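# Move the blue carton from the wall shelf to the desk

## Task

Remove the blue carton from the line of cartons standing on the wall shelf and set it down on the desk. Every brown carton has to stay where it was, neither moved nor rotated. The robot must not topple or be left leaning, or the task fails. The carton has to rest on the desk by itself at the end; it does not count if only the robot's grip or contact keeps it there.

## Robot and tools

ROBOT. A LinearBot: a base that can drive in any direction, with a column about 1.75 m high. A carriage moves up and down the column (lift_m, 0 to 1 m) and carries two identical six-joint arms, each ending in a two-finger gripper. The arm bases sit about 0.57 m + lift_m above the floor, 0.27 m ahead of the column and 0.33 m to each side. Parts of the carriage hang about 0.15 m below the arm bases. A hand reaches up to 0.78 m from its shoulder but only about 0.38 m below its arm base. A hand is about 0.16 m long and 0.1 m wide (0.14 m when open). Parked arm joints 1-6 are 0, 0.05, 0.05, 1.45, 0, 0; parked, the robot is about 0.95 m wide and 0.7 m long. Cameras: carriage_camera is fixed and looks forward about 20 degrees down; left_wrist_camera and right_wrist_camera look out past the fingertips.

FRAMES. Base frame: origin on the floor under the base centre, x forward, y left, z up. left_hand and right_hand are reported in this frame as the point between that hand's finger pads, with quat_wxyz giving the orientation. The hand's z axis runs along the fingers and the fingers open along its y axis. A hand pointing straight up with joints 1, 5 and 6 at 0 reads (1,0,0,0). base_odometry is measured from the base pose at scene start and comes from wheel turns, so slip shows up as travel. Heading is positive to the left, -3.142 to 3.142.

execute_actions(actions, cameras). actions is a list holding one action, or an empty list to just get state and images. An action may have "base", "joints" or both, and all its motions start together.
- base: exactly one relative move from where the base last measured itself: {"translate_m": d} forward positive, -2 to 2 m; {"strafe_m": d} left positive, -2 to 2 m; {"rotate_rad": d} counter-clockwise positive, -6.3 to 6.3 rad.
- joints: one dict for both arms, with absolute targets keyed by name. lift_m 0 to 1 m. For each side (left_/right_): joint1_rad -2.617 to 3.054 (vertical yaw; 0 forward, positive left); joint2_rad 0 to 3.141 (shoulder; 0 upper arm back and level, 1.57 upright, 3.14 forward and level); joint3_rad 0 to 3.141 (elbow; 0 folded, 3.14 straight); joint4_rad -1.57 to 1.57 (wrist pitch; positive raises the fingertips); joint5_rad -1.57 to 1.57 (wrist yaw; positive turns the tips RIGHT); joint6_rad -2.094 to 2.094 (roll about the fingers, positive clockwise seen from the forearm); gripper_m 0 to 0.093 m (pad gap). Arm joints move at up to 1.8 rad/s (joints 1-3) and 2.7 rad/s (joints 4-6). No action lasts more than 15 s.
A joint or the base you leave out can still be pushing toward its previous target. An unknown key or an out-of-range value rejects the whole call. cameras: a list of carriage_camera, left_wrist_camera, right_wrist_camera or "all"; leaving it out or passing null means all, and [] means none.

RESULTS. The state includes joint_positions, left_hand/right_hand, base_odometry, motor_effort and temperatures. The pictures line lists the image order. base_status/joint_status values: done (for the base this only means the wheels turned as far as asked); off_target (stopped short and may still be pushing; normal for a gripper that is holding something); contact_stop or time_out (old target dropped and the joint holds where it is); not_followed, shown with "joint command not followed" and a cause, means the self-collision check held back that arm's targets. Those targets may be retried on every later action. To untangle, move only the blocked arm well clear first, then the other in a later action. on_its_own lists things not commanded in that call, and "held at" is the held target. motor_effort is % of maximum, positive toward higher joint values, with the peak in brackets. Readings carry a fixed bias (a few points plus up to half the value) and noise. If lift effort keeps falling as the lift descends, the hand or its load is resting on something. A drive_wheels value at rest well above its free-move level means the base is pressing on something. ARM HIT means an arm struck the robot hard. MOTOR HOT appears from 75 °C. OVER-TEMPERATURE FAULT means a stop: at 90 °C that arm halts for 10 s; at 100 °C it goes limp and falls. Its joints then read limit_stop_at_motor_heat, and you should resend the targets. Outstretched arms heat quickly even when empty, including while you think.

OTHER TOOLS. wait(seconds 0-10) commands nothing new and returns state and images. zoom_image(camera, region [x0,y0,x1,y1] in pixels of the latest full 504x504 image, at most 504x504) gives a closer view. read_manual(section "licences") returns only licence text. finished_scene(scene 1 or 2) ends the scene for good and reports success. Call it only after releasing the carton and moving clear. The next scene's task comes in its result.

CAUTIONS. Wheel motors are weak (2 N m), so a light push already gives contact_stop. After a blocked drive, back off about 0.2 m along the way you came, or turn back, and repeat once if still pressed. Stops come late: after an arm touches something the base may roll about 0.3 m further. Arms have no contact stop; they keep pressing and snap to target once free. The column can hit a table edge the base slid under, and reversing into one can tip the robot. Tipping risk grows with a high carriage, stretched arms, loads, pulling and sudden stops, and only the images show a lean. Grip force here is only about 13-25 N per pad, so grasp securely and do not drag the carton against the brown ones. A level hand sags 10-17 cm under 1 kg, and hand readings drift at long reach. Never let the arms hit or press each other hard. Objects may occasionally be nudged by outside pushes.

Each tool is called after "Request:" as name(argument=value, ...), one argument or row to a line, values as JSON.

## Session

Request:
execute_actions(
  actions=[],
)

Scene clock: 0.00 s.
base_odometry: x=+0.000 y=+0.000 heading=+0.000 (m, m, rad; odometry frame)
base_status: not commanded
joint_positions: lift_m=+0.297 left_joint1_rad=+0.011 left_joint2_rad=+0.060 left_joint3_rad=+0.041 left_joint4_rad=+1.452 left_joint5_rad=+0.053 left_joint6_rad=+0.009 left_gripper_m=+0.095 right_joint1_rad=+0.004 right_joint2_rad=+0.058 right_joint3_rad=+0.067 right_joint4_rad=+1.418 right_joint5_rad=-0.033 right_joint6_rad=-0.032 right_gripper_m=+0.095
joint_status: not commanded
motor_effort: lift_m=+24 drive_wheels=-2 (%)
left_hand: x=+0.3164 y=+0.3228 z=+1.2775 quat_wxyz=(+0.997, +0.026, +0.069, +0.008) (m; base frame)
right_hand: x=+0.3163 y=-0.3257 z=+1.2839 quat_wxyz=(+0.997, -0.018, +0.072, -0.013) (m; base frame)
pictures: carriage_camera, left_wrist_camera, right_wrist_camera
Images, in order (width x height): carriage_camera 504x504, left_wrist_camera 504x504, right_wrist_camera 504x504.

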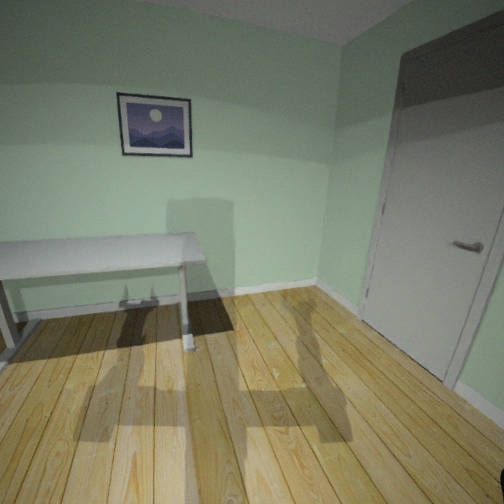

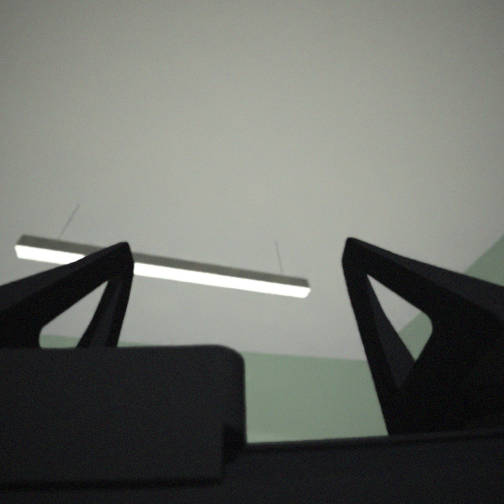

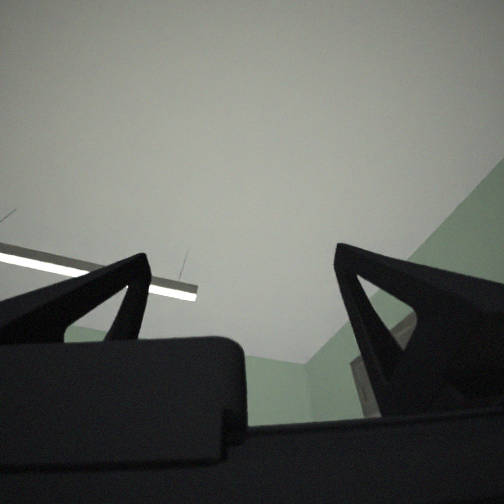

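Request:
execute_actions(
  actions=[
    {"base":{"rotate_rad":1.5}},
  ],
  cameras=["carriage_camera"],
)

Request:
execute_actions(
  actions=[
    {"base":{"rotate_rad":1.5}},
  ],
  cameras=["carriage_camera"],
)

Request:
execute_actions(
  actions=[
    {"base":{"rotate_rad":1.5}},
  ],
  cameras=["carriage_camera"],
)

Scene clock: 3.53 s.
base_odometry: x=+0.000 y=+0.000 heading=+1.499 (m, m, rad; odometry frame)
base_status: done
joint_positions: lift_m=+0.297 left_joint1_rad=+0.011 left_joint2_rad=+0.060 left_joint3_rad=+0.041 left_joint4_rad=+1.451 left_joint5_rad=+0.053 left_joint6_rad=+0.009 left_gripper_m=+0.095 right_joint1_rad=+0.004 right_joint2_rad=+0.058 right_joint3_rad=+0.067 right_joint4_rad=+1.418 right_joint5_rad=-0.033 right_joint6_rad=-0.032 right_gripper_m=+0.095
joint_status: not commanded
motor_effort: lift_m=+24(24) drive_wheels=+17(52) (%)
left_hand: x=+0.3168 y=+0.3228 z=+1.2775 quat_wxyz=(+0.997, +0.026, +0.070, +0.008) (m; base frame)
right_hand: x=+0.3163 y=-0.3257 z=+1.2839 quat_wxyz=(+0.997, -0.018, +0.072, -0.013) (m; base frame)
pictures: carriage_camera
Images, in order (width x height): carriage_camera 504x504.

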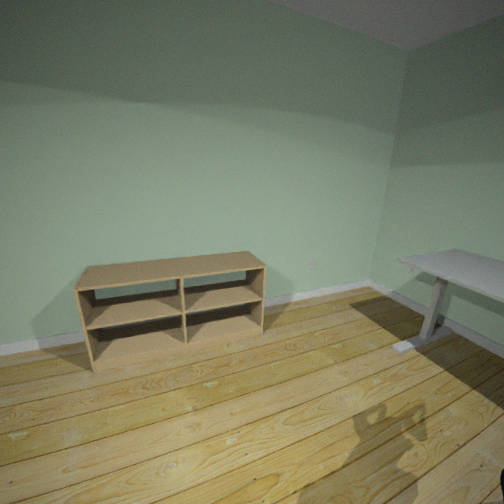

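Scene clock: 6.57 s.
base_odometry: x=+0.000 y=+0.000 heading=+2.998 (m, m, rad; odometry frame)
base_status: done
joint_positions: lift_m=+0.297 left_joint1_rad=+0.011 left_joint2_rad=+0.060 left_joint3_rad=+0.041 left_joint4_rad=+1.451 left_joint5_rad=+0.053 left_joint6_rad=+0.009 left_gripper_m=+0.095 right_joint1_rad=+0.004 right_joint2_rad=+0.058 right_joint3_rad=+0.067 right_joint4_rad=+1.418 right_joint5_rad=-0.033 right_joint6_rad=-0.032 right_gripper_m=+0.095
joint_status: not commanded
motor_effort: lift_m=+24(24) drive_wheels=+17(55) (%)
left_hand: x=+0.3168 y=+0.3228 z=+1.2775 quat_wxyz=(+0.997, +0.026, +0.070, +0.008) (m; base frame)
right_hand: x=+0.3163 y=-0.3257 z=+1.2839 quat_wxyz=(+0.997, -0.018, +0.072, -0.013) (m; base frame)
pictures: carriage_camera
Images, in order (width x height): carriage_camera 504x504.

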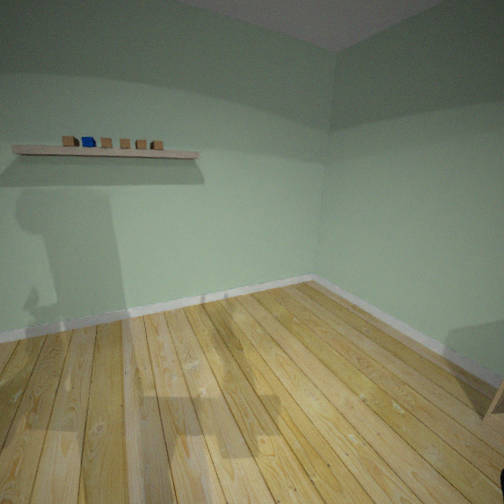

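Scene clock: 9.60 s.
base_odometry: x=+0.000 y=+0.000 heading=-1.787 (m, m, rad; odometry frame)
base_status: done
joint_positions: lift_m=+0.297 left_joint1_rad=+0.011 left_joint2_rad=+0.060 left_joint3_rad=+0.041 left_joint4_rad=+1.450 left_joint5_rad=+0.053 left_joint6_rad=+0.009 left_gripper_m=+0.095 right_joint1_rad=+0.004 right_joint2_rad=+0.058 right_joint3_rad=+0.067 right_joint4_rad=+1.417 right_joint5_rad=-0.033 right_joint6_rad=-0.032 right_gripper_m=+0.095
joint_status: not commanded
motor_effort: lift_m=+24(24) drive_wheels=+15(56) (%)
left_hand: x=+0.3169 y=+0.3228 z=+1.2774 quat_wxyz=(+0.997, +0.026, +0.070, +0.008) (m; base frame)
right_hand: x=+0.3164 y=-0.3257 z=+1.2838 quat_wxyz=(+0.997, -0.018, +0.072, -0.013) (m; base frame)
pictures: carriage_camera
Images, in order (width x height): carriage_camera 504x504.

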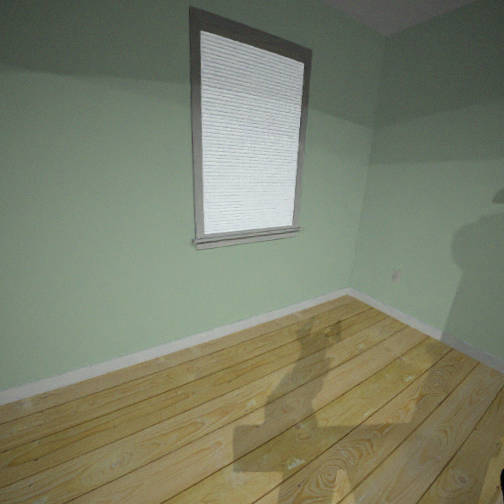

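Request:
execute_actions(
  actions=[
    {"base":{"rotate_rad":-1.06},"joints":{"lift_m":0.6}},
  ],
  cameras=["carriage_camera"],
)

Request:
execute_actions(
  actions=[
    {"base":{"translate_m":1.0}},
  ],
  cameras=["carriage_camera"],
)

Scene clock: 12.70 s.
base_odometry: x=+0.000 y=+0.000 heading=-2.845 (m, m, rad; odometry frame)
base_status: done
joint_positions: lift_m=+0.600 left_joint1_rad=+0.011 left_joint2_rad=+0.060 left_joint3_rad=+0.041 left_joint4_rad=+1.449 left_joint5_rad=+0.053 left_joint6_rad=+0.009 left_gripper_m=+0.095 right_joint1_rad=+0.004 right_joint2_rad=+0.058 right_joint3_rad=+0.067 right_joint4_rad=+1.417 right_joint5_rad=-0.033 right_joint6_rad=-0.032 right_gripper_m=+0.095
joint_status: all done
motor_effort: lift_m=+27(33) drive_wheels=+19(54) (%)
left_hand: x=+0.3171 y=+0.3228 z=+1.5801 quat_wxyz=(+0.997, +0.026, +0.070, +0.008) (m; base frame)
right_hand: x=+0.3164 y=-0.3257 z=+1.5866 quat_wxyz=(+0.997, -0.018, +0.072, -0.013) (m; base frame)
pictures: carriage_camera
Images, in order (width x height): carriage_camera 504x504.

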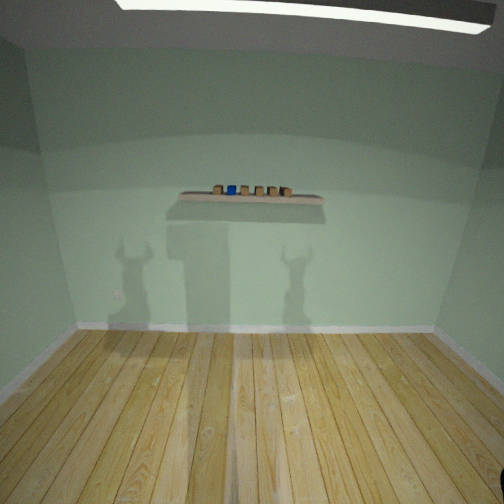

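Scene clock: 17.10 s.
base_odometry: x=-0.957 y=-0.290 heading=-2.846 (m, m, rad; odometry frame)
base_status: done
joint_positions: lift_m=+0.600 left_joint1_rad=+0.011 left_joint2_rad=+0.060 left_joint3_rad=+0.041 left_joint4_rad=+1.450 left_joint5_rad=+0.053 left_joint6_rad=+0.009 left_gripper_m=+0.095 right_joint1_rad=+0.004 right_joint2_rad=+0.058 right_joint3_rad=+0.067 right_joint4_rad=+1.417 right_joint5_rad=-0.033 right_joint6_rad=-0.032 right_gripper_m=+0.095
joint_status: not commanded
motor_effort: lift_m=+27(27) drive_wheels=-16(60) (%)
left_hand: x=+0.3169 y=+0.3228 z=+1.5802 quat_wxyz=(+0.997, +0.026, +0.070, +0.008) (m; base frame)
right_hand: x=+0.3165 y=-0.3257 z=+1.5865 quat_wxyz=(+0.997, -0.018, +0.072, -0.013) (m; base frame)
pictures: carriage_camera
Images, in order (width x height): carriage_camera 504x504.

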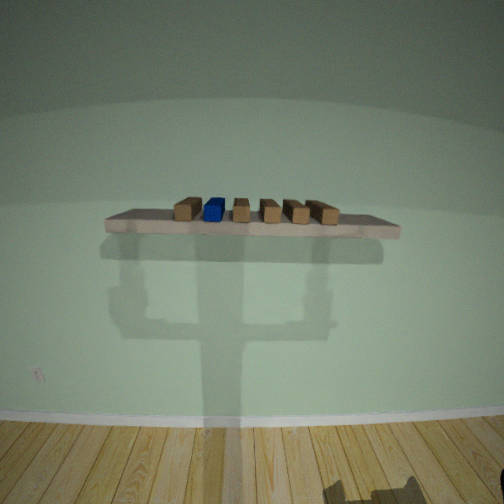

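Request:
execute_actions(
  actions=[
    {"base":{"strafe_m":-0.19},"joints":{"lift_m":0.42,"left_joint2_rad":1.2,"left_joint3_rad":1.2,"left_joint4_rad":0,"left_joint5_rad":0,"left_gripper_m":0.08}},
  ],
)

Scene clock: 20.30 s.
base_odometry: x=-1.013 y=-0.109 heading=-2.846 (m, m, rad; odometry frame)
base_status: done
joint_positions: lift_m=+0.420 left_joint1_rad=+0.011 left_joint2_rad=+1.200 left_joint3_rad=+1.174 left_joint4_rad=-0.003 left_joint5_rad=+0.006 left_joint6_rad=+0.009 left_gripper_m=+0.080 right_joint1_rad=+0.004 right_joint2_rad=+0.058 right_joint3_rad=+0.067 right_joint4_rad=+1.417 right_joint5_rad=-0.033 right_joint6_rad=-0.032 right_gripper_m=+0.095
joint_status: all done
motor_effort: lift_m=+20(21) drive_wheels=-8(44) (%)
left_hand: x=+0.6966 y=+0.3350 z=+1.3792 quat_wxyz=(+0.697, +0.001, +0.717, +0.005) (m; base frame)
right_hand: x=+0.3164 y=-0.3257 z=+1.4072 quat_wxyz=(+0.997, -0.018, +0.072, -0.013) (m; base frame)
pictures: carriage_camera, left_wrist_camera, right_wrist_camera
Images, in order (width x height): carriage_camera 504x504, left_wrist_camera 504x504, right_wrist_camera 504x504.

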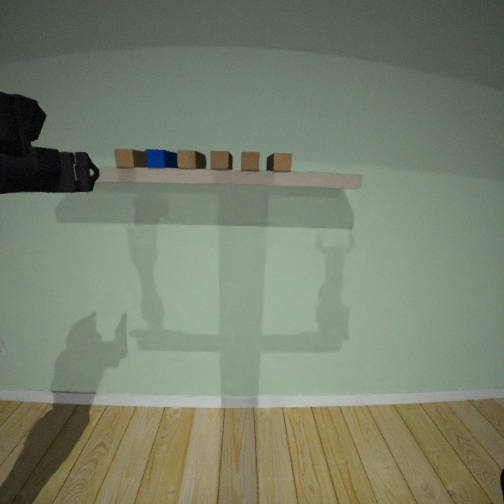

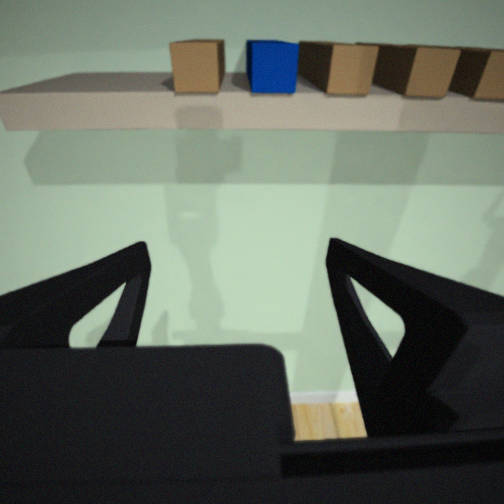

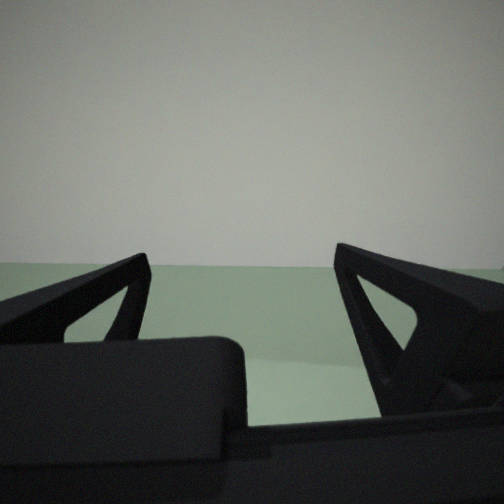

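Request:
execute_actions(
  actions=[
    {"base":{"strafe_m":-0.042},"joints":{"lift_m":0.455}},
  ],
  cameras=[],
)

Request:
execute_actions(
  actions=[
    {"base":{"translate_m":0.27}},
  ],
  cameras=["carriage_camera","left_wrist_camera"],
)

Scene clock: 22.00 s.
base_odometry: x=-1.025 y=-0.068 heading=-2.846 (m, m, rad; odometry frame)
base_status: done
joint_positions: lift_m=+0.455 left_joint1_rad=+0.011 left_joint2_rad=+1.200 left_joint3_rad=+1.184 left_joint4_rad=-0.002 left_joint5_rad=+0.006 left_joint6_rad=+0.009 left_gripper_m=+0.080 right_joint1_rad=+0.004 right_joint2_rad=+0.058 right_joint3_rad=+0.067 right_joint4_rad=+1.417 right_joint5_rad=-0.033 right_joint6_rad=-0.032 right_gripper_m=+0.095
joint_status: all done
motor_effort: lift_m=+27(33) drive_wheels=-5(51) (%)
left_hand: x=+0.6962 y=+0.3351 z=+1.4181 quat_wxyz=(+0.700, +0.001, +0.714, +0.005) (m; base frame)
right_hand: x=+0.3165 y=-0.3257 z=+1.4415 quat_wxyz=(+0.997, -0.018, +0.072, -0.013) (m; base frame)
pictures: none
No camera images: the call's "cameras" was empty. Leave "cameras" out to get every camera's image.

Scene clock: 24.37 s.
base_odometry: x=-1.284 y=-0.147 heading=-2.847 (m, m, rad; odometry frame)
base_status: done
joint_positions: lift_m=+0.455 left_joint1_rad=+0.011 left_joint2_rad=+1.200 left_joint3_rad=+1.184 left_joint4_rad=-0.005 left_joint5_rad=+0.006 left_joint6_rad=+0.009 left_gripper_m=+0.080 right_joint1_rad=+0.004 right_joint2_rad=+0.058 right_joint3_rad=+0.067 right_joint4_rad=+1.417 right_joint5_rad=-0.033 right_joint6_rad=-0.032 right_gripper_m=+0.095
joint_status: not commanded
motor_effort: lift_m=+27(27) drive_wheels=-15(42) (%)
left_hand: x=+0.6962 y=+0.3351 z=+1.4175 quat_wxyz=(+0.699, +0.001, +0.715, +0.005) (m; base frame)
right_hand: x=+0.3164 y=-0.3257 z=+1.4415 quat_wxyz=(+0.997, -0.018, +0.072, -0.013) (m; base frame)
pictures: carriage_camera, left_wrist_camera
Images, in order (width x height): carriage_camera 504x504, left_wrist_camera 504x504.

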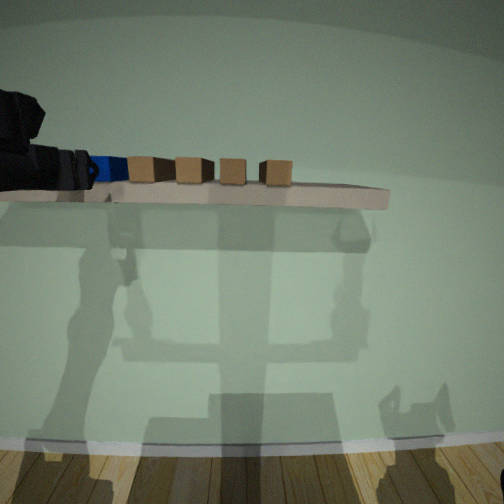

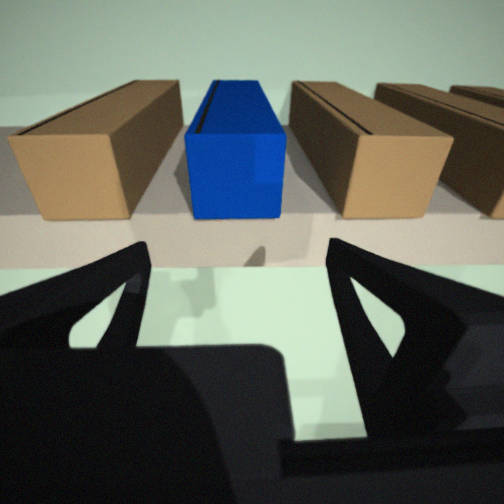

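Request:
execute_actions(
  actions=[
    {"base":{"translate_m":0.1}},
  ],
  cameras=["carriage_camera","left_wrist_camera"],
)

Scene clock: 26.20 s.
base_odometry: x=-1.380 y=-0.176 heading=-2.847 (m, m, rad; odometry frame)
base_status: done
joint_positions: lift_m=+0.455 left_joint1_rad=+0.011 left_joint2_rad=+1.200 left_joint3_rad=+1.184 left_joint4_rad=-0.006 left_joint5_rad=+0.006 left_joint6_rad=+0.009 left_gripper_m=+0.080 right_joint1_rad=+0.004 right_joint2_rad=+0.058 right_joint3_rad=+0.067 right_joint4_rad=+1.417 right_joint5_rad=-0.033 right_joint6_rad=-0.032 right_gripper_m=+0.095
joint_status: not commanded
motor_effort: lift_m=+27(27) drive_wheels=-11(50) (%)
left_hand: x=+0.6962 y=+0.3351 z=+1.4172 quat_wxyz=(+0.699, +0.001, +0.715, +0.005) (m; base frame)
right_hand: x=+0.3164 y=-0.3257 z=+1.4415 quat_wxyz=(+0.997, -0.018, +0.072, -0.013) (m; base frame)
pictures: carriage_camera, left_wrist_camera
Images, in order (width x height): carriage_camera 504x504, left_wrist_camera 504x504.

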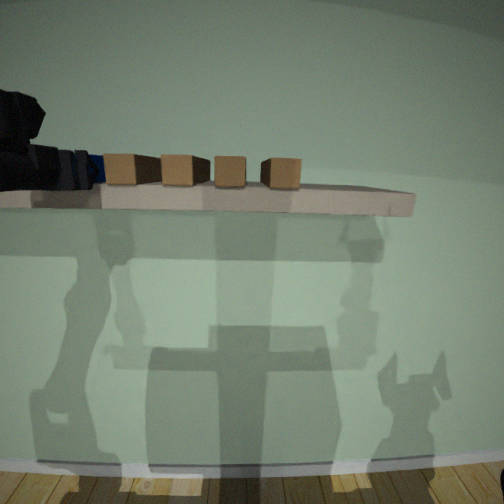

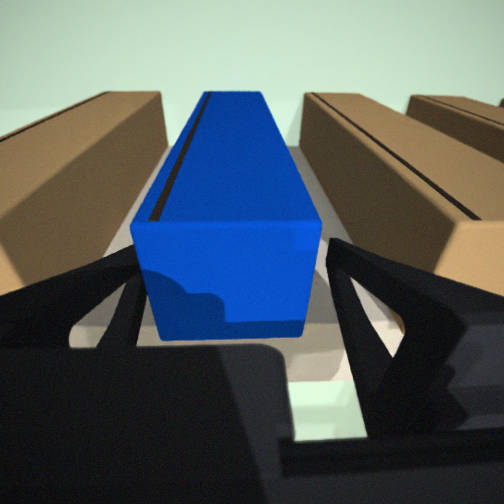

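Request:
execute_actions(
  actions=[
    {"base":{"translate_m":0.025}},
  ],
  cameras=[],
)

Request:
execute_actions(
  actions=[
    {"joints":{"left_gripper_m":0.03}},
  ],
  cameras=[],
)

Request:
execute_actions(
  actions=[
    {"base":{"translate_m":-0.08}},
  ],
  cameras=["carriage_camera","left_wrist_camera"],
)

Scene clock: 28.00 s.
base_odometry: x=-1.404 y=-0.183 heading=-2.848 (m, m, rad; odometry frame)
base_status: done
joint_positions: lift_m=+0.455 left_joint1_rad=+0.011 left_joint2_rad=+1.200 left_joint3_rad=+1.184 left_joint4_rad=-0.006 left_joint5_rad=+0.006 left_joint6_rad=+0.009 left_gripper_m=+0.080 right_joint1_rad=+0.004 right_joint2_rad=+0.058 right_joint3_rad=+0.067 right_joint4_rad=+1.418 right_joint5_rad=-0.033 right_joint6_rad=-0.032 right_gripper_m=+0.095
joint_status: not commanded
motor_effort: lift_m=+27(27) drive_wheels=-8(50) (%)
left_hand: x=+0.6962 y=+0.3351 z=+1.4171 quat_wxyz=(+0.699, +0.001, +0.715, +0.005) (m; base frame)
right_hand: x=+0.3163 y=-0.3257 z=+1.4415 quat_wxyz=(+0.997, -0.018, +0.072, -0.013) (m; base frame)
pictures: none
No camera images: the call's "cameras" was empty. Leave "cameras" out to get every camera's image.

Scene clock: 28.60 s.
base_odometry: x=-1.404 y=-0.183 heading=-2.848 (m, m, rad; odometry frame)
base_status: not commanded
joint_positions: lift_m=+0.455 left_joint1_rad=+0.011 left_joint2_rad=+1.200 left_joint3_rad=+1.184 left_joint4_rad=-0.006 left_joint5_rad=+0.005 left_joint6_rad=+0.009 left_gripper_m=+0.061 right_joint1_rad=+0.004 right_joint2_rad=+0.058 right_joint3_rad=+0.067 right_joint4_rad=+1.418 right_joint5_rad=-0.033 right_joint6_rad=-0.032 right_gripper_m=+0.095
joint_status: left_gripper_m off_target (ended at +0.061, target +0.030)
motor_effort: lift_m=+27(27) drive_wheels=-10(5) (%)
left_hand: x=+0.6962 y=+0.3351 z=+1.4171 quat_wxyz=(+0.699, +0.001, +0.715, +0.005) (m; base frame)
right_hand: x=+0.3163 y=-0.3257 z=+1.4415 quat_wxyz=(+0.997, -0.018, +0.072, -0.013) (m; base frame)
pictures: none
No camera images: the call's "cameras" was empty. Leave "cameras" out to get every camera's image.

Scene clock: 30.00 s.
base_odometry: x=-1.327 y=-0.160 heading=-2.847 (m, m, rad; odometry frame)
base_status: done
joint_positions: lift_m=+0.455 left_joint1_rad=+0.011 left_joint2_rad=+1.200 left_joint3_rad=+1.184 left_joint4_rad=-0.006 left_joint5_rad=+0.005 left_joint6_rad=+0.009 left_gripper_m=+0.061 right_joint1_rad=+0.004 right_joint2_rad=+0.058 right_joint3_rad=+0.067 right_joint4_rad=+1.417 right_joint5_rad=-0.033 right_joint6_rad=-0.032 right_gripper_m=+0.095
joint_status: not commanded
motor_effort: lift_m=+27(27) drive_wheels=+13(52) (%)
left_hand: x=+0.6962 y=+0.3352 z=+1.4171 quat_wxyz=(+0.699, +0.001, +0.715, +0.005) (m; base frame)
right_hand: x=+0.3164 y=-0.3257 z=+1.4415 quat_wxyz=(+0.997, -0.018, +0.072, -0.013) (m; base frame)
pictures: carriage_camera, left_wrist_camera
Images, in order (width x height): carriage_camera 504x504, left_wrist_camera 504x504.

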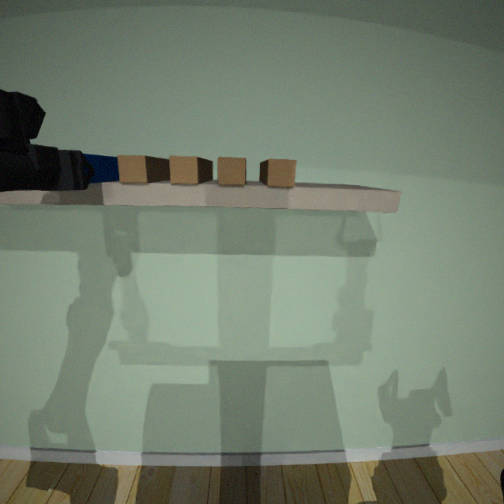

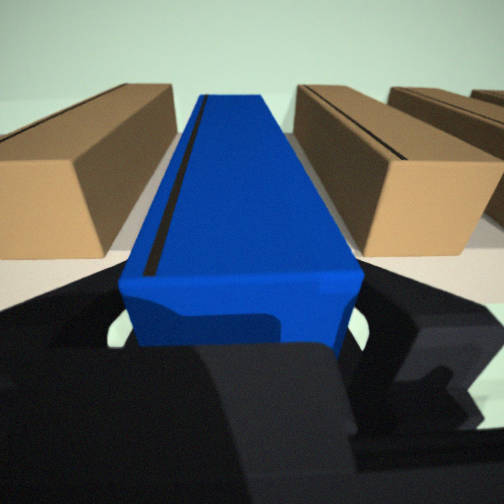

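Request:
execute_actions(
  actions=[
    {"joints":{"left_gripper_m":0.078}},
  ],
  cameras=[],
)

Request:
execute_actions(
  actions=[
    {"base":{"translate_m":0.035}},
  ],
  cameras=[],
)

Request:
execute_actions(
  actions=[
    {"joints":{"left_gripper_m":0.03}},
  ],
  cameras=[],
)

Request:
execute_actions(
  actions=[
    {"joints":{"lift_m":0.485}},
  ],
  cameras=["carriage_camera","left_wrist_camera"],
)

Scene clock: 31.07 s.
base_odometry: x=-1.327 y=-0.160 heading=-2.847 (m, m, rad; odometry frame)
base_status: not commanded
joint_positions: lift_m=+0.455 left_joint1_rad=+0.011 left_joint2_rad=+1.200 left_joint3_rad=+1.184 left_joint4_rad=-0.006 left_joint5_rad=+0.005 left_joint6_rad=+0.009 left_gripper_m=+0.078 right_joint1_rad=+0.004 right_joint2_rad=+0.058 right_joint3_rad=+0.067 right_joint4_rad=+1.417 right_joint5_rad=-0.033 right_joint6_rad=-0.032 right_gripper_m=+0.095
joint_status: all done
motor_effort: lift_m=+27(27) drive_wheels=+13(13) (%)
left_hand: x=+0.6962 y=+0.3352 z=+1.4171 quat_wxyz=(+0.699, +0.001, +0.715, +0.005) (m; base frame)
right_hand: x=+0.3164 y=-0.3257 z=+1.4415 quat_wxyz=(+0.997, -0.018, +0.072, -0.013) (m; base frame)
pictures: none
No camera images: the call's "cameras" was empty. Leave "cameras" out to get every camera's image.

Scene clock: 32.10 s.
base_odometry: x=-1.361 y=-0.170 heading=-2.848 (m, m, rad; odometry frame)
base_status: done
joint_positions: lift_m=+0.455 left_joint1_rad=+0.011 left_joint2_rad=+1.200 left_joint3_rad=+1.184 left_joint4_rad=-0.007 left_joint5_rad=+0.005 left_joint6_rad=+0.009 left_gripper_m=+0.078 right_joint1_rad=+0.004 right_joint2_rad=+0.058 right_joint3_rad=+0.067 right_joint4_rad=+1.417 right_joint5_rad=-0.033 right_joint6_rad=-0.032 right_gripper_m=+0.095
joint_status: not commanded
motor_effort: lift_m=+27(27) drive_wheels=-10(49) (%)
left_hand: x=+0.6962 y=+0.3352 z=+1.4169 quat_wxyz=(+0.699, +0.001, +0.715, +0.005) (m; base frame)
right_hand: x=+0.3164 y=-0.3257 z=+1.4415 quat_wxyz=(+0.997, -0.018, +0.072, -0.013) (m; base frame)
pictures: none
No camera images: the call's "cameras" was empty. Leave "cameras" out to get every camera's image.

Scene clock: 32.70 s.
base_odometry: x=-1.361 y=-0.170 heading=-2.848 (m, m, rad; odometry frame)
base_status: not commanded
joint_positions: lift_m=+0.455 left_joint1_rad=+0.011 left_joint2_rad=+1.200 left_joint3_rad=+1.184 left_joint4_rad=-0.007 left_joint5_rad=+0.004 left_joint6_rad=+0.009 left_gripper_m=+0.061 right_joint1_rad=+0.004 right_joint2_rad=+0.058 right_joint3_rad=+0.067 right_joint4_rad=+1.417 right_joint5_rad=-0.033 right_joint6_rad=-0.032 right_gripper_m=+0.095
joint_status: left_gripper_m off_target (ended at +0.061, target +0.030)
motor_effort: lift_m=+27(27) drive_wheels=-8(11) (%)
left_hand: x=+0.6962 y=+0.3353 z=+1.4169 quat_wxyz=(+0.699, +0.001, +0.715, +0.005) (m; base frame)
right_hand: x=+0.3164 y=-0.3257 z=+1.4415 quat_wxyz=(+0.997, -0.018, +0.072, -0.013) (m; base frame)
pictures: none
No camera images: the call's "cameras" was empty. Leave "cameras" out to get every camera's image.

Scene clock: 33.33 s.
base_odometry: x=-1.361 y=-0.170 heading=-2.848 (m, m, rad; odometry frame)
base_status: not commanded
joint_positions: lift_m=+0.485 left_joint1_rad=+0.011 left_joint2_rad=+1.201 left_joint3_rad=+1.184 left_joint4_rad=-0.018 left_joint5_rad=+0.004 left_joint6_rad=+0.009 left_gripper_m=+0.061 right_joint1_rad=+0.004 right_joint2_rad=+0.058 right_joint3_rad=+0.067 right_joint4_rad=+1.417 right_joint5_rad=-0.033 right_joint6_rad=-0.032 right_gripper_m=+0.095
joint_status: all done
motor_effort: lift_m=+27(33) drive_wheels=-9(10) (%)
left_hand: x=+0.6963 y=+0.3353 z=+1.4441 quat_wxyz=(+0.695, +0.001, +0.719, +0.005) (m; base frame)
right_hand: x=+0.3165 y=-0.3257 z=+1.4715 quat_wxyz=(+0.997, -0.018, +0.072, -0.013) (m; base frame)
pictures: carriage_camera, left_wrist_camera
Images, in order (width x height): carriage_camera 504x504, left_wrist_camera 504x504.

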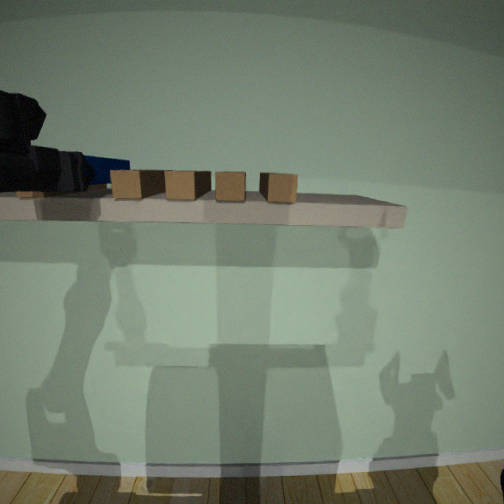

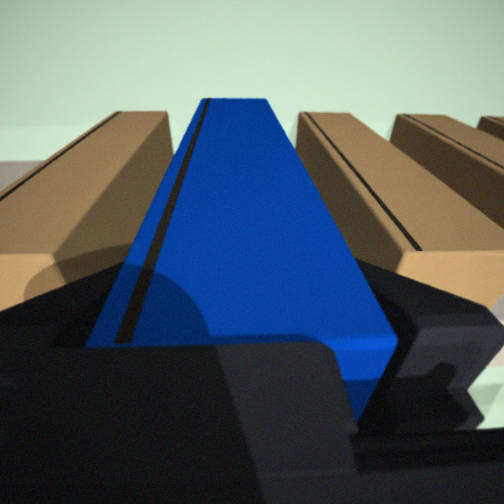

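It lifts level. Back out and turn toward the desk.

Request:
execute_actions(
  actions=[
    {"base":{"translate_m":-0.5}},
  ],
  cameras=[],
)

Request:
execute_actions(
  actions=[
    {"base":{"rotate_rad":-3.14},"joints":{"lift_m":0.2}},
  ],
  cameras=["carriage_camera","left_wrist_camera"],
)

Scene clock: 36.77 s.
base_odometry: x=-0.882 y=-0.025 heading=-2.847 (m, m, rad; odometry frame)
base_status: done
joint_positions: lift_m=+0.485 left_joint1_rad=+0.011 left_joint2_rad=+1.201 left_joint3_rad=+1.184 left_joint4_rad=-0.021 left_joint5_rad=+0.004 left_joint6_rad=+0.009 left_gripper_m=+0.061 right_joint1_rad=+0.004 right_joint2_rad=+0.058 right_joint3_rad=+0.067 right_joint4_rad=+1.417 right_joint5_rad=-0.033 right_joint6_rad=-0.032 right_gripper_m=+0.095
joint_status: not commanded
motor_effort: lift_m=+27(27) drive_wheels=-9(56) (%)
left_hand: x=+0.6962 y=+0.3353 z=+1.4434 quat_wxyz=(+0.694, +0.001, +0.720, +0.005) (m; base frame)
right_hand: x=+0.3165 y=-0.3257 z=+1.4715 quat_wxyz=(+0.997, -0.018, +0.072, -0.013) (m; base frame)
pictures: none
No camera images: the call's "cameras" was empty. Leave "cameras" out to get every camera's image.

Scene clock: 41.03 s.
base_odometry: x=-0.882 y=-0.024 heading=+0.297 (m, m, rad; odometry frame)
base_status: done
joint_positions: lift_m=+0.200 left_joint1_rad=+0.011 left_joint2_rad=+1.209 left_joint3_rad=+1.184 left_joint4_rad=-0.031 left_joint5_rad=+0.002 left_joint6_rad=+0.009 left_gripper_m=+0.061 right_joint1_rad=+0.004 right_joint2_rad=+0.058 right_joint3_rad=+0.067 right_joint4_rad=+1.415 right_joint5_rad=-0.033 right_joint6_rad=-0.032 right_gripper_m=+0.095
joint_status: all done
motor_effort: lift_m=+21(20) drive_wheels=+15(60) (%)
left_hand: x=+0.6986 y=+0.3357 z=+1.1530 quat_wxyz=(+0.687, +0.000, +0.727, +0.006) (m; base frame)
right_hand: x=+0.3170 y=-0.3257 z=+1.1870 quat_wxyz=(+0.997, -0.018, +0.073, -0.013) (m; base frame)
pictures: carriage_camera, left_wrist_camera
Images, in order (width x height): carriage_camera 504x504, left_wrist_camera 504x504.

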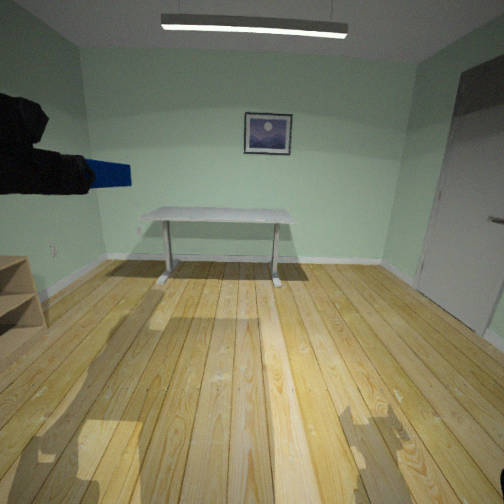

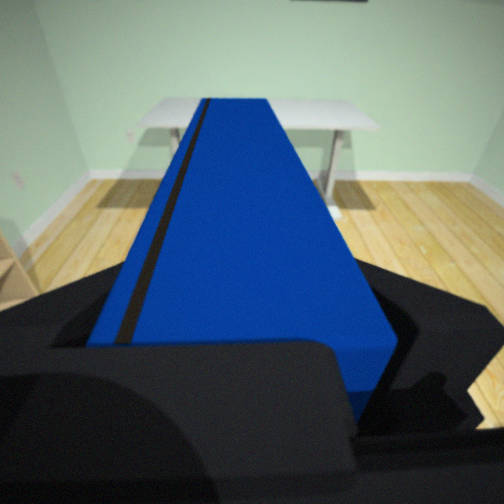

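Request:
execute_actions(
  actions=[
    {"base":{"translate_m":1.5},"joints":{"left_joint2_rad":2.2,"left_joint3_rad":1.3,"left_joint4_rad":0.92}},
  ],
  cameras=["carriage_camera","left_wrist_camera"],
)

Scene clock: 54.13 s.
base_odometry: x=+0.553 y=+0.412 heading=+0.296 (m, m, rad; odometry frame)
base_status: done
joint_positions: lift_m=+0.200 left_joint1_rad=+0.011 left_joint2_rad=+2.210 left_joint3_rad=+1.293 left_joint4_rad=+0.889 left_joint5_rad=+0.002 left_joint6_rad=+0.009 left_gripper_m=+0.061 right_joint1_rad=+0.004 right_joint2_rad=+0.058 right_joint3_rad=+0.067 right_joint4_rad=+1.415 right_joint5_rad=-0.033 right_joint6_rad=-0.032 right_gripper_m=+0.095
joint_status: all done
motor_effort: lift_m=+21(21) drive_wheels=-17(62) (%)
left_hand: x=+0.8999 y=+0.3379 z=+0.9134 quat_wxyz=(+0.697, +0.000, +0.717, +0.006) (m; base frame)
right_hand: x=+0.3170 y=-0.3257 z=+1.1870 quat_wxyz=(+0.997, -0.018, +0.073, -0.013) (m; base frame)
pictures: carriage_camera, left_wrist_camera
Images, in order (width x height): carriage_camera 504x504, left_wrist_camera 504x504.

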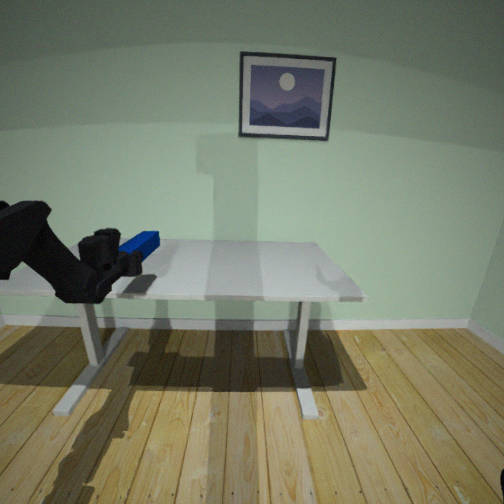

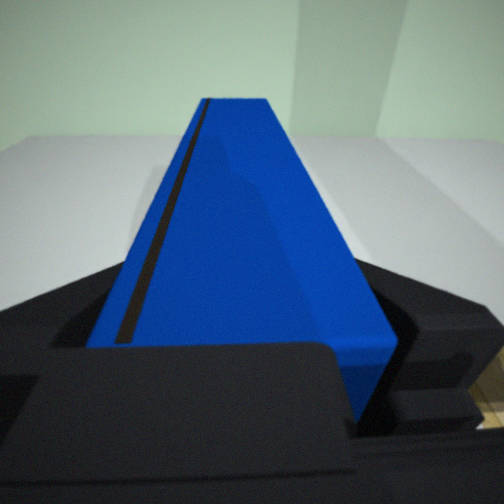

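Request:
execute_actions(
  actions=[
    {"base":{"translate_m":0.3}},
  ],
  cameras=[],
)

Request:
execute_actions(
  actions=[
    {"joints":{"lift_m":0.09}},
  ],
  cameras=["carriage_camera","left_wrist_camera"],
)

Scene clock: 57.13 s.
base_odometry: x=+0.840 y=+0.499 heading=+0.295 (m, m, rad; odometry frame)
base_status: done
joint_positions: lift_m=+0.200 left_joint1_rad=+0.011 left_joint2_rad=+2.210 left_joint3_rad=+1.293 left_joint4_rad=+0.891 left_joint5_rad=+0.002 left_joint6_rad=+0.009 left_gripper_m=+0.061 right_joint1_rad=+0.004 right_joint2_rad=+0.058 right_joint3_rad=+0.067 right_joint4_rad=+1.416 right_joint5_rad=-0.033 right_joint6_rad=-0.032 right_gripper_m=+0.095
joint_status: not commanded
motor_effort: lift_m=+21(21) drive_wheels=-14(52) (%)
left_hand: x=+0.8999 y=+0.3379 z=+0.9140 quat_wxyz=(+0.698, +0.000, +0.716, +0.006) (m; base frame)
right_hand: x=+0.3166 y=-0.3257 z=+1.1871 quat_wxyz=(+0.997, -0.018, +0.073, -0.013) (m; base frame)
pictures: none
No camera images: the call's "cameras" was empty. Leave "cameras" out to get every camera's image.

Scene clock: 58.20 s.
base_odometry: x=+0.840 y=+0.499 heading=+0.295 (m, m, rad; odometry frame)
base_status: not commanded
joint_positions: lift_m=+0.090 left_joint1_rad=+0.011 left_joint2_rad=+2.215 left_joint3_rad=+1.293 left_joint4_rad=+0.892 left_joint5_rad=+0.002 left_joint6_rad=+0.009 left_gripper_m=+0.061 right_joint1_rad=+0.004 right_joint2_rad=+0.058 right_joint3_rad=+0.067 right_joint4_rad=+1.416 right_joint5_rad=-0.033 right_joint6_rad=-0.032 right_gripper_m=+0.095
joint_status: all done
motor_effort: lift_m=+21(21) drive_wheels=-15(16) (%)
left_hand: x=+0.9002 y=+0.3379 z=+0.8007 quat_wxyz=(+0.696, +0.000, +0.718, +0.006) (m; base frame)
right_hand: x=+0.3166 y=-0.3257 z=+1.0771 quat_wxyz=(+0.997, -0.018, +0.073, -0.013) (m; base frame)
pictures: carriage_camera, left_wrist_camera
Images, in order (width x height): carriage_camera 504x504, left_wrist_camera 504x504.

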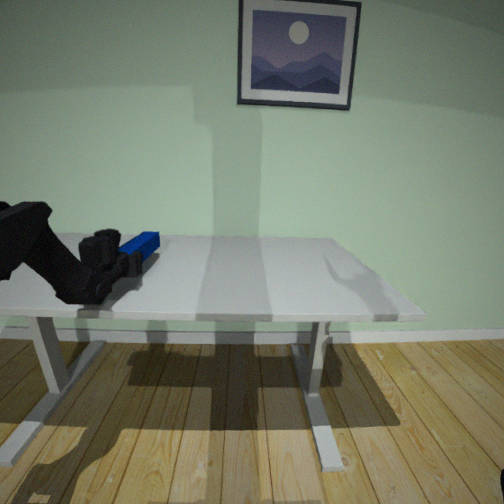

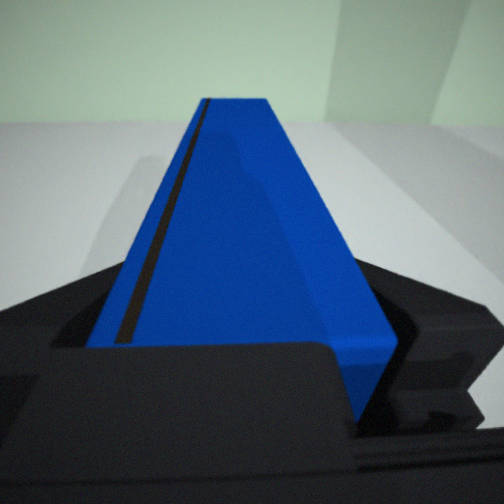

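Request:
execute_actions(
  actions=[
    {"joints":{"lift_m":0.065}},
  ],
  cameras=["left_wrist_camera"],
)

Request:
execute_actions(
  actions=[
    {"joints":{"lift_m":0.045}},
  ],
  cameras=["left_wrist_camera"],
)

Scene clock: 59.23 s.
base_odometry: x=+0.840 y=+0.499 heading=+0.295 (m, m, rad; odometry frame)
base_status: not commanded
joint_positions: lift_m=+0.065 left_joint1_rad=+0.011 left_joint2_rad=+2.215 left_joint3_rad=+1.293 left_joint4_rad=+0.891 left_joint5_rad=+0.002 left_joint6_rad=+0.009 left_gripper_m=+0.061 right_joint1_rad=+0.004 right_joint2_rad=+0.058 right_joint3_rad=+0.067 right_joint4_rad=+1.416 right_joint5_rad=-0.033 right_joint6_rad=-0.032 right_gripper_m=+0.095
joint_status: all done
motor_effort: lift_m=+21(22) drive_wheels=-12(10) (%)
left_hand: x=+0.9001 y=+0.3379 z=+0.7758 quat_wxyz=(+0.696, +0.000, +0.718, +0.006) (m; base frame)
right_hand: x=+0.3166 y=-0.3257 z=+1.0521 quat_wxyz=(+0.997, -0.018, +0.073, -0.013) (m; base frame)
pictures: left_wrist_camera
Images, in order (width x height): left_wrist_camera 504x504.

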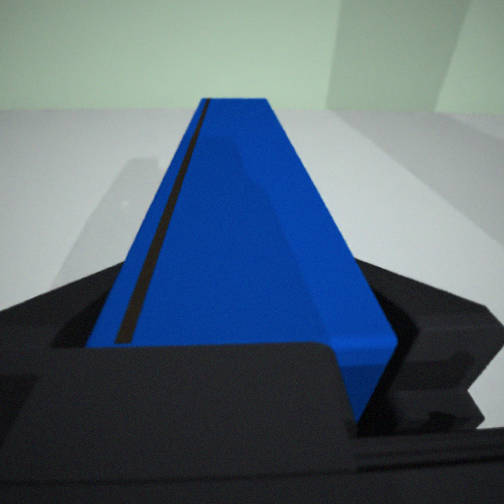

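Scene clock: 59.80 s.
base_odometry: x=+0.840 y=+0.499 heading=+0.295 (m, m, rad; odometry frame)
base_status: not commanded
joint_positions: lift_m=+0.045 left_joint1_rad=+0.011 left_joint2_rad=+2.215 left_joint3_rad=+1.293 left_joint4_rad=+0.891 left_joint5_rad=+0.002 left_joint6_rad=+0.009 left_gripper_m=+0.061 right_joint1_rad=+0.004 right_joint2_rad=+0.058 right_joint3_rad=+0.067 right_joint4_rad=+1.416 right_joint5_rad=-0.033 right_joint6_rad=-0.032 right_gripper_m=+0.095
joint_status: all done
motor_effort: lift_m=+21(21) drive_wheels=-10(11) (%)
left_hand: x=+0.9001 y=+0.3379 z=+0.7561 quat_wxyz=(+0.696, +0.000, +0.718, +0.006) (m; base frame)
right_hand: x=+0.3166 y=-0.3257 z=+1.0321 quat_wxyz=(+0.997, -0.018, +0.073, -0.013) (m; base frame)
pictures: left_wrist_camera
Images, in order (width x height): left_wrist_camera 504x504.

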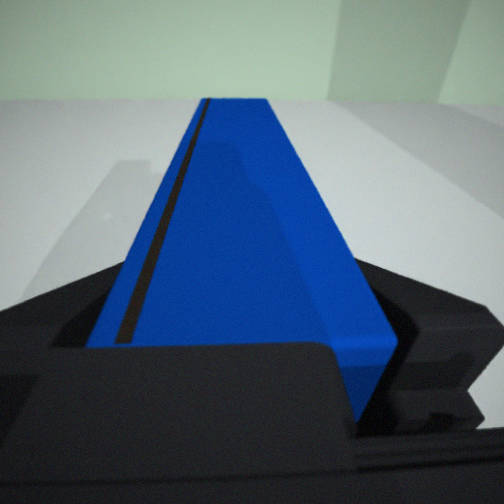

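Request:
execute_actions(
  actions=[
    {"joints":{"lift_m":0.025}},
  ],
  cameras=[],
)

Request:
execute_actions(
  actions=[
    {"joints":{"lift_m":0.005}},
  ],
  cameras=["carriage_camera"],
)

Scene clock: 60.67 s.
base_odometry: x=+0.840 y=+0.499 heading=+0.295 (m, m, rad; odometry frame)
base_status: not commanded
joint_positions: lift_m=+0.025 left_joint1_rad=+0.011 left_joint2_rad=+2.202 left_joint3_rad=+1.293 left_joint4_rad=+0.934 left_joint5_rad=+0.002 left_joint6_rad=+0.012 left_gripper_m=+0.061 right_joint1_rad=+0.004 right_joint2_rad=+0.058 right_joint3_rad=+0.067 right_joint4_rad=+1.416 right_joint5_rad=-0.033 right_joint6_rad=-0.032 right_gripper_m=+0.095
joint_status: all done
motor_effort: lift_m=+20(20) drive_wheels=-12(11) (%)
left_hand: x=+0.8995 y=+0.3379 z=+0.7542 quat_wxyz=(+0.716, +0.001, +0.698, +0.008) (m; base frame)
right_hand: x=+0.3166 y=-0.3257 z=+1.0122 quat_wxyz=(+0.997, -0.018, +0.073, -0.013) (m; base frame)
pictures: none
No camera images: the call's "cameras" was empty. Leave "cameras" out to get every camera's image.

Scene clock: 61.23 s.
base_odometry: x=+0.840 y=+0.499 heading=+0.295 (m, m, rad; odometry frame)
base_status: not commanded
joint_positions: lift_m=+0.006 left_joint1_rad=+0.011 left_joint2_rad=+2.169 left_joint3_rad=+1.300 left_joint4_rad=+0.951 left_joint5_rad=+0.002 left_joint6_rad=+0.012 left_gripper_m=+0.061 right_joint1_rad=+0.004 right_joint2_rad=+0.058 right_joint3_rad=+0.067 right_joint4_rad=+1.416 right_joint5_rad=-0.033 right_joint6_rad=-0.032 right_gripper_m=+0.095
joint_status: all done
motor_effort: lift_m=+19(19) drive_wheels=-10(10) (%)
left_hand: x=+0.8978 y=+0.3379 z=+0.7613 quat_wxyz=(+0.735, +0.001, +0.678, +0.008) (m; base frame)
right_hand: x=+0.3166 y=-0.3257 z=+0.9923 quat_wxyz=(+0.997, -0.018, +0.073, -0.013) (m; base frame)
pictures: carriage_camera
Images, in order (width x height): carriage_camera 504x504.

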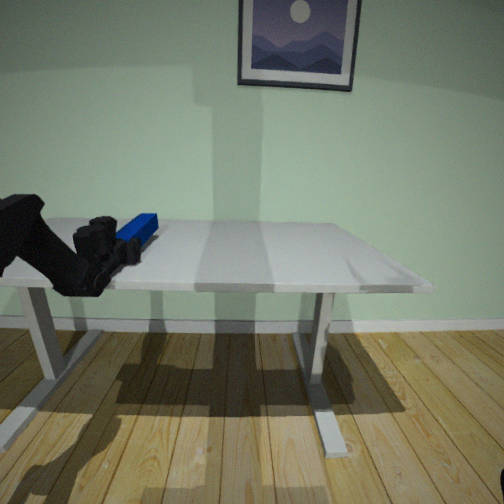

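Pressing already; ease up, release, retreat.

Request:
execute_actions(
  actions=[
    {"joints":{"lift_m":0.04}},
  ],
  cameras=[],
)

Request:
execute_actions(
  actions=[
    {"joints":{"left_gripper_m":0.09}},
  ],
  cameras=[],
)

Request:
execute_actions(
  actions=[
    {"base":{"translate_m":-0.4}},
  ],
  cameras=[],
)

Request:
execute_actions(
  actions=[
    {"joints":{"left_joint2_rad":0.05,"left_joint3_rad":0.05,"left_joint4_rad":1.45}},
  ],
  cameras=["carriage_camera"],
)

Scene clock: 62.63 s.
base_odometry: x=+0.840 y=+0.499 heading=+0.295 (m, m, rad; odometry frame)
base_status: not commanded
joint_positions: lift_m=+0.040 left_joint1_rad=+0.011 left_joint2_rad=+2.204 left_joint3_rad=+1.300 left_joint4_rad=+0.901 left_joint5_rad=+0.002 left_joint6_rad=+0.012 left_gripper_m=+0.061 right_joint1_rad=+0.004 right_joint2_rad=+0.058 right_joint3_rad=+0.067 right_joint4_rad=+1.416 right_joint5_rad=-0.033 right_joint6_rad=-0.032 right_gripper_m=+0.095
joint_status: all done
motor_effort: lift_m=+27(32) drive_wheels=-11(10) (%)
left_hand: x=+0.9008 y=+0.3379 z=+0.7625 quat_wxyz=(+0.706, +0.001, +0.708, +0.008) (m; base frame)
right_hand: x=+0.3166 y=-0.3257 z=+1.0265 quat_wxyz=(+0.997, -0.018, +0.073, -0.013) (m; base frame)
pictures: none
No camera images: the call's "cameras" was empty. Leave "cameras" out to get every camera's image.

Scene clock: 63.27 s.
base_odometry: x=+0.840 y=+0.499 heading=+0.295 (m, m, rad; odometry frame)
base_status: not commanded
joint_positions: lift_m=+0.040 left_joint1_rad=+0.011 left_joint2_rad=+2.204 left_joint3_rad=+1.300 left_joint4_rad=+0.903 left_joint5_rad=+0.002 left_joint6_rad=+0.012 left_gripper_m=+0.090 right_joint1_rad=+0.004 right_joint2_rad=+0.058 right_joint3_rad=+0.067 right_joint4_rad=+1.416 right_joint5_rad=-0.033 right_joint6_rad=-0.032 right_gripper_m=+0.095
joint_status: all done
motor_effort: lift_m=+27(27) drive_wheels=-9(9) (%)
left_hand: x=+0.9008 y=+0.3379 z=+0.7629 quat_wxyz=(+0.707, +0.001, +0.708, +0.008) (m; base frame)
right_hand: x=+0.3166 y=-0.3257 z=+1.0265 quat_wxyz=(+0.997, -0.018, +0.073, -0.013) (m; base frame)
pictures: none
No camera images: the call's "cameras" was empty. Leave "cameras" out to get every camera's image.

Scene clock: 66.17 s.
base_odometry: x=+0.457 y=+0.383 heading=+0.294 (m, m, rad; odometry frame)
base_status: done
joint_positions: lift_m=+0.040 left_joint1_rad=+0.010 left_joint2_rad=+2.204 left_joint3_rad=+1.300 left_joint4_rad=+0.908 left_joint5_rad=+0.002 left_joint6_rad=+0.012 left_gripper_m=+0.090 right_joint1_rad=+0.004 right_joint2_rad=+0.058 right_joint3_rad=+0.067 right_joint4_rad=+1.416 right_joint5_rad=-0.033 right_joint6_rad=-0.032 right_gripper_m=+0.095
joint_status: not commanded
motor_effort: lift_m=+27(27) drive_wheels=-20(70) (%)
left_hand: x=+0.9008 y=+0.3377 z=+0.7641 quat_wxyz=(+0.708, +0.001, +0.706, +0.007) (m; base frame)
right_hand: x=+0.3167 y=-0.3257 z=+1.0265 quat_wxyz=(+0.997, -0.018, +0.073, -0.013) (m; base frame)
pictures: none
No camera images: the call's "cameras" was empty. Leave "cameras" out to get every camera's image.

Scene clock: 68.23 s.
base_odometry: x=+0.457 y=+0.383 heading=+0.294 (m, m, rad; odometry frame)
base_status: not commanded
joint_positions: lift_m=+0.040 left_joint1_rad=+0.010 left_joint2_rad=+0.056 left_joint3_rad=+0.068 left_joint4_rad=+1.454 left_joint5_rad=+0.002 left_joint6_rad=+0.012 left_gripper_m=+0.090 right_joint1_rad=+0.004 right_joint2_rad=+0.058 right_joint3_rad=+0.067 right_joint4_rad=+1.416 right_joint5_rad=-0.033 right_joint6_rad=-0.032 right_gripper_m=+0.095
joint_status: all done
motor_effort: lift_m=+27(28) drive_wheels=-17(19) (%)
left_hand: x=+0.3067 y=+0.3315 z=+1.0278 quat_wxyz=(+0.999, +0.001, +0.053, +0.011) (m; base frame)
right_hand: x=+0.3167 y=-0.3257 z=+1.0265 quat_wxyz=(+0.997, -0.018, +0.073, -0.013) (m; base frame)
pictures: carriage_camera
Images, in order (width x height): carriage_camera 504x504.

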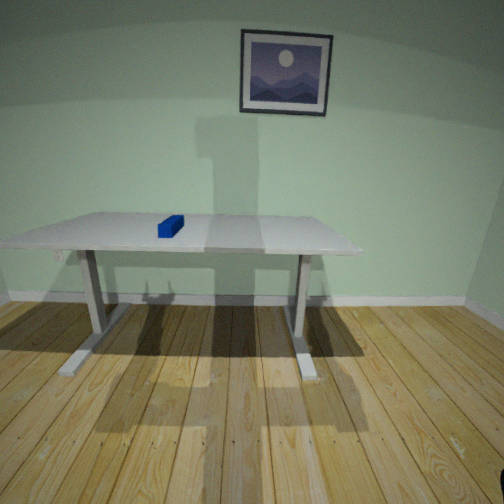

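Request:
finished_scene(
  scene=1,
)

The scene is finished: the task was done.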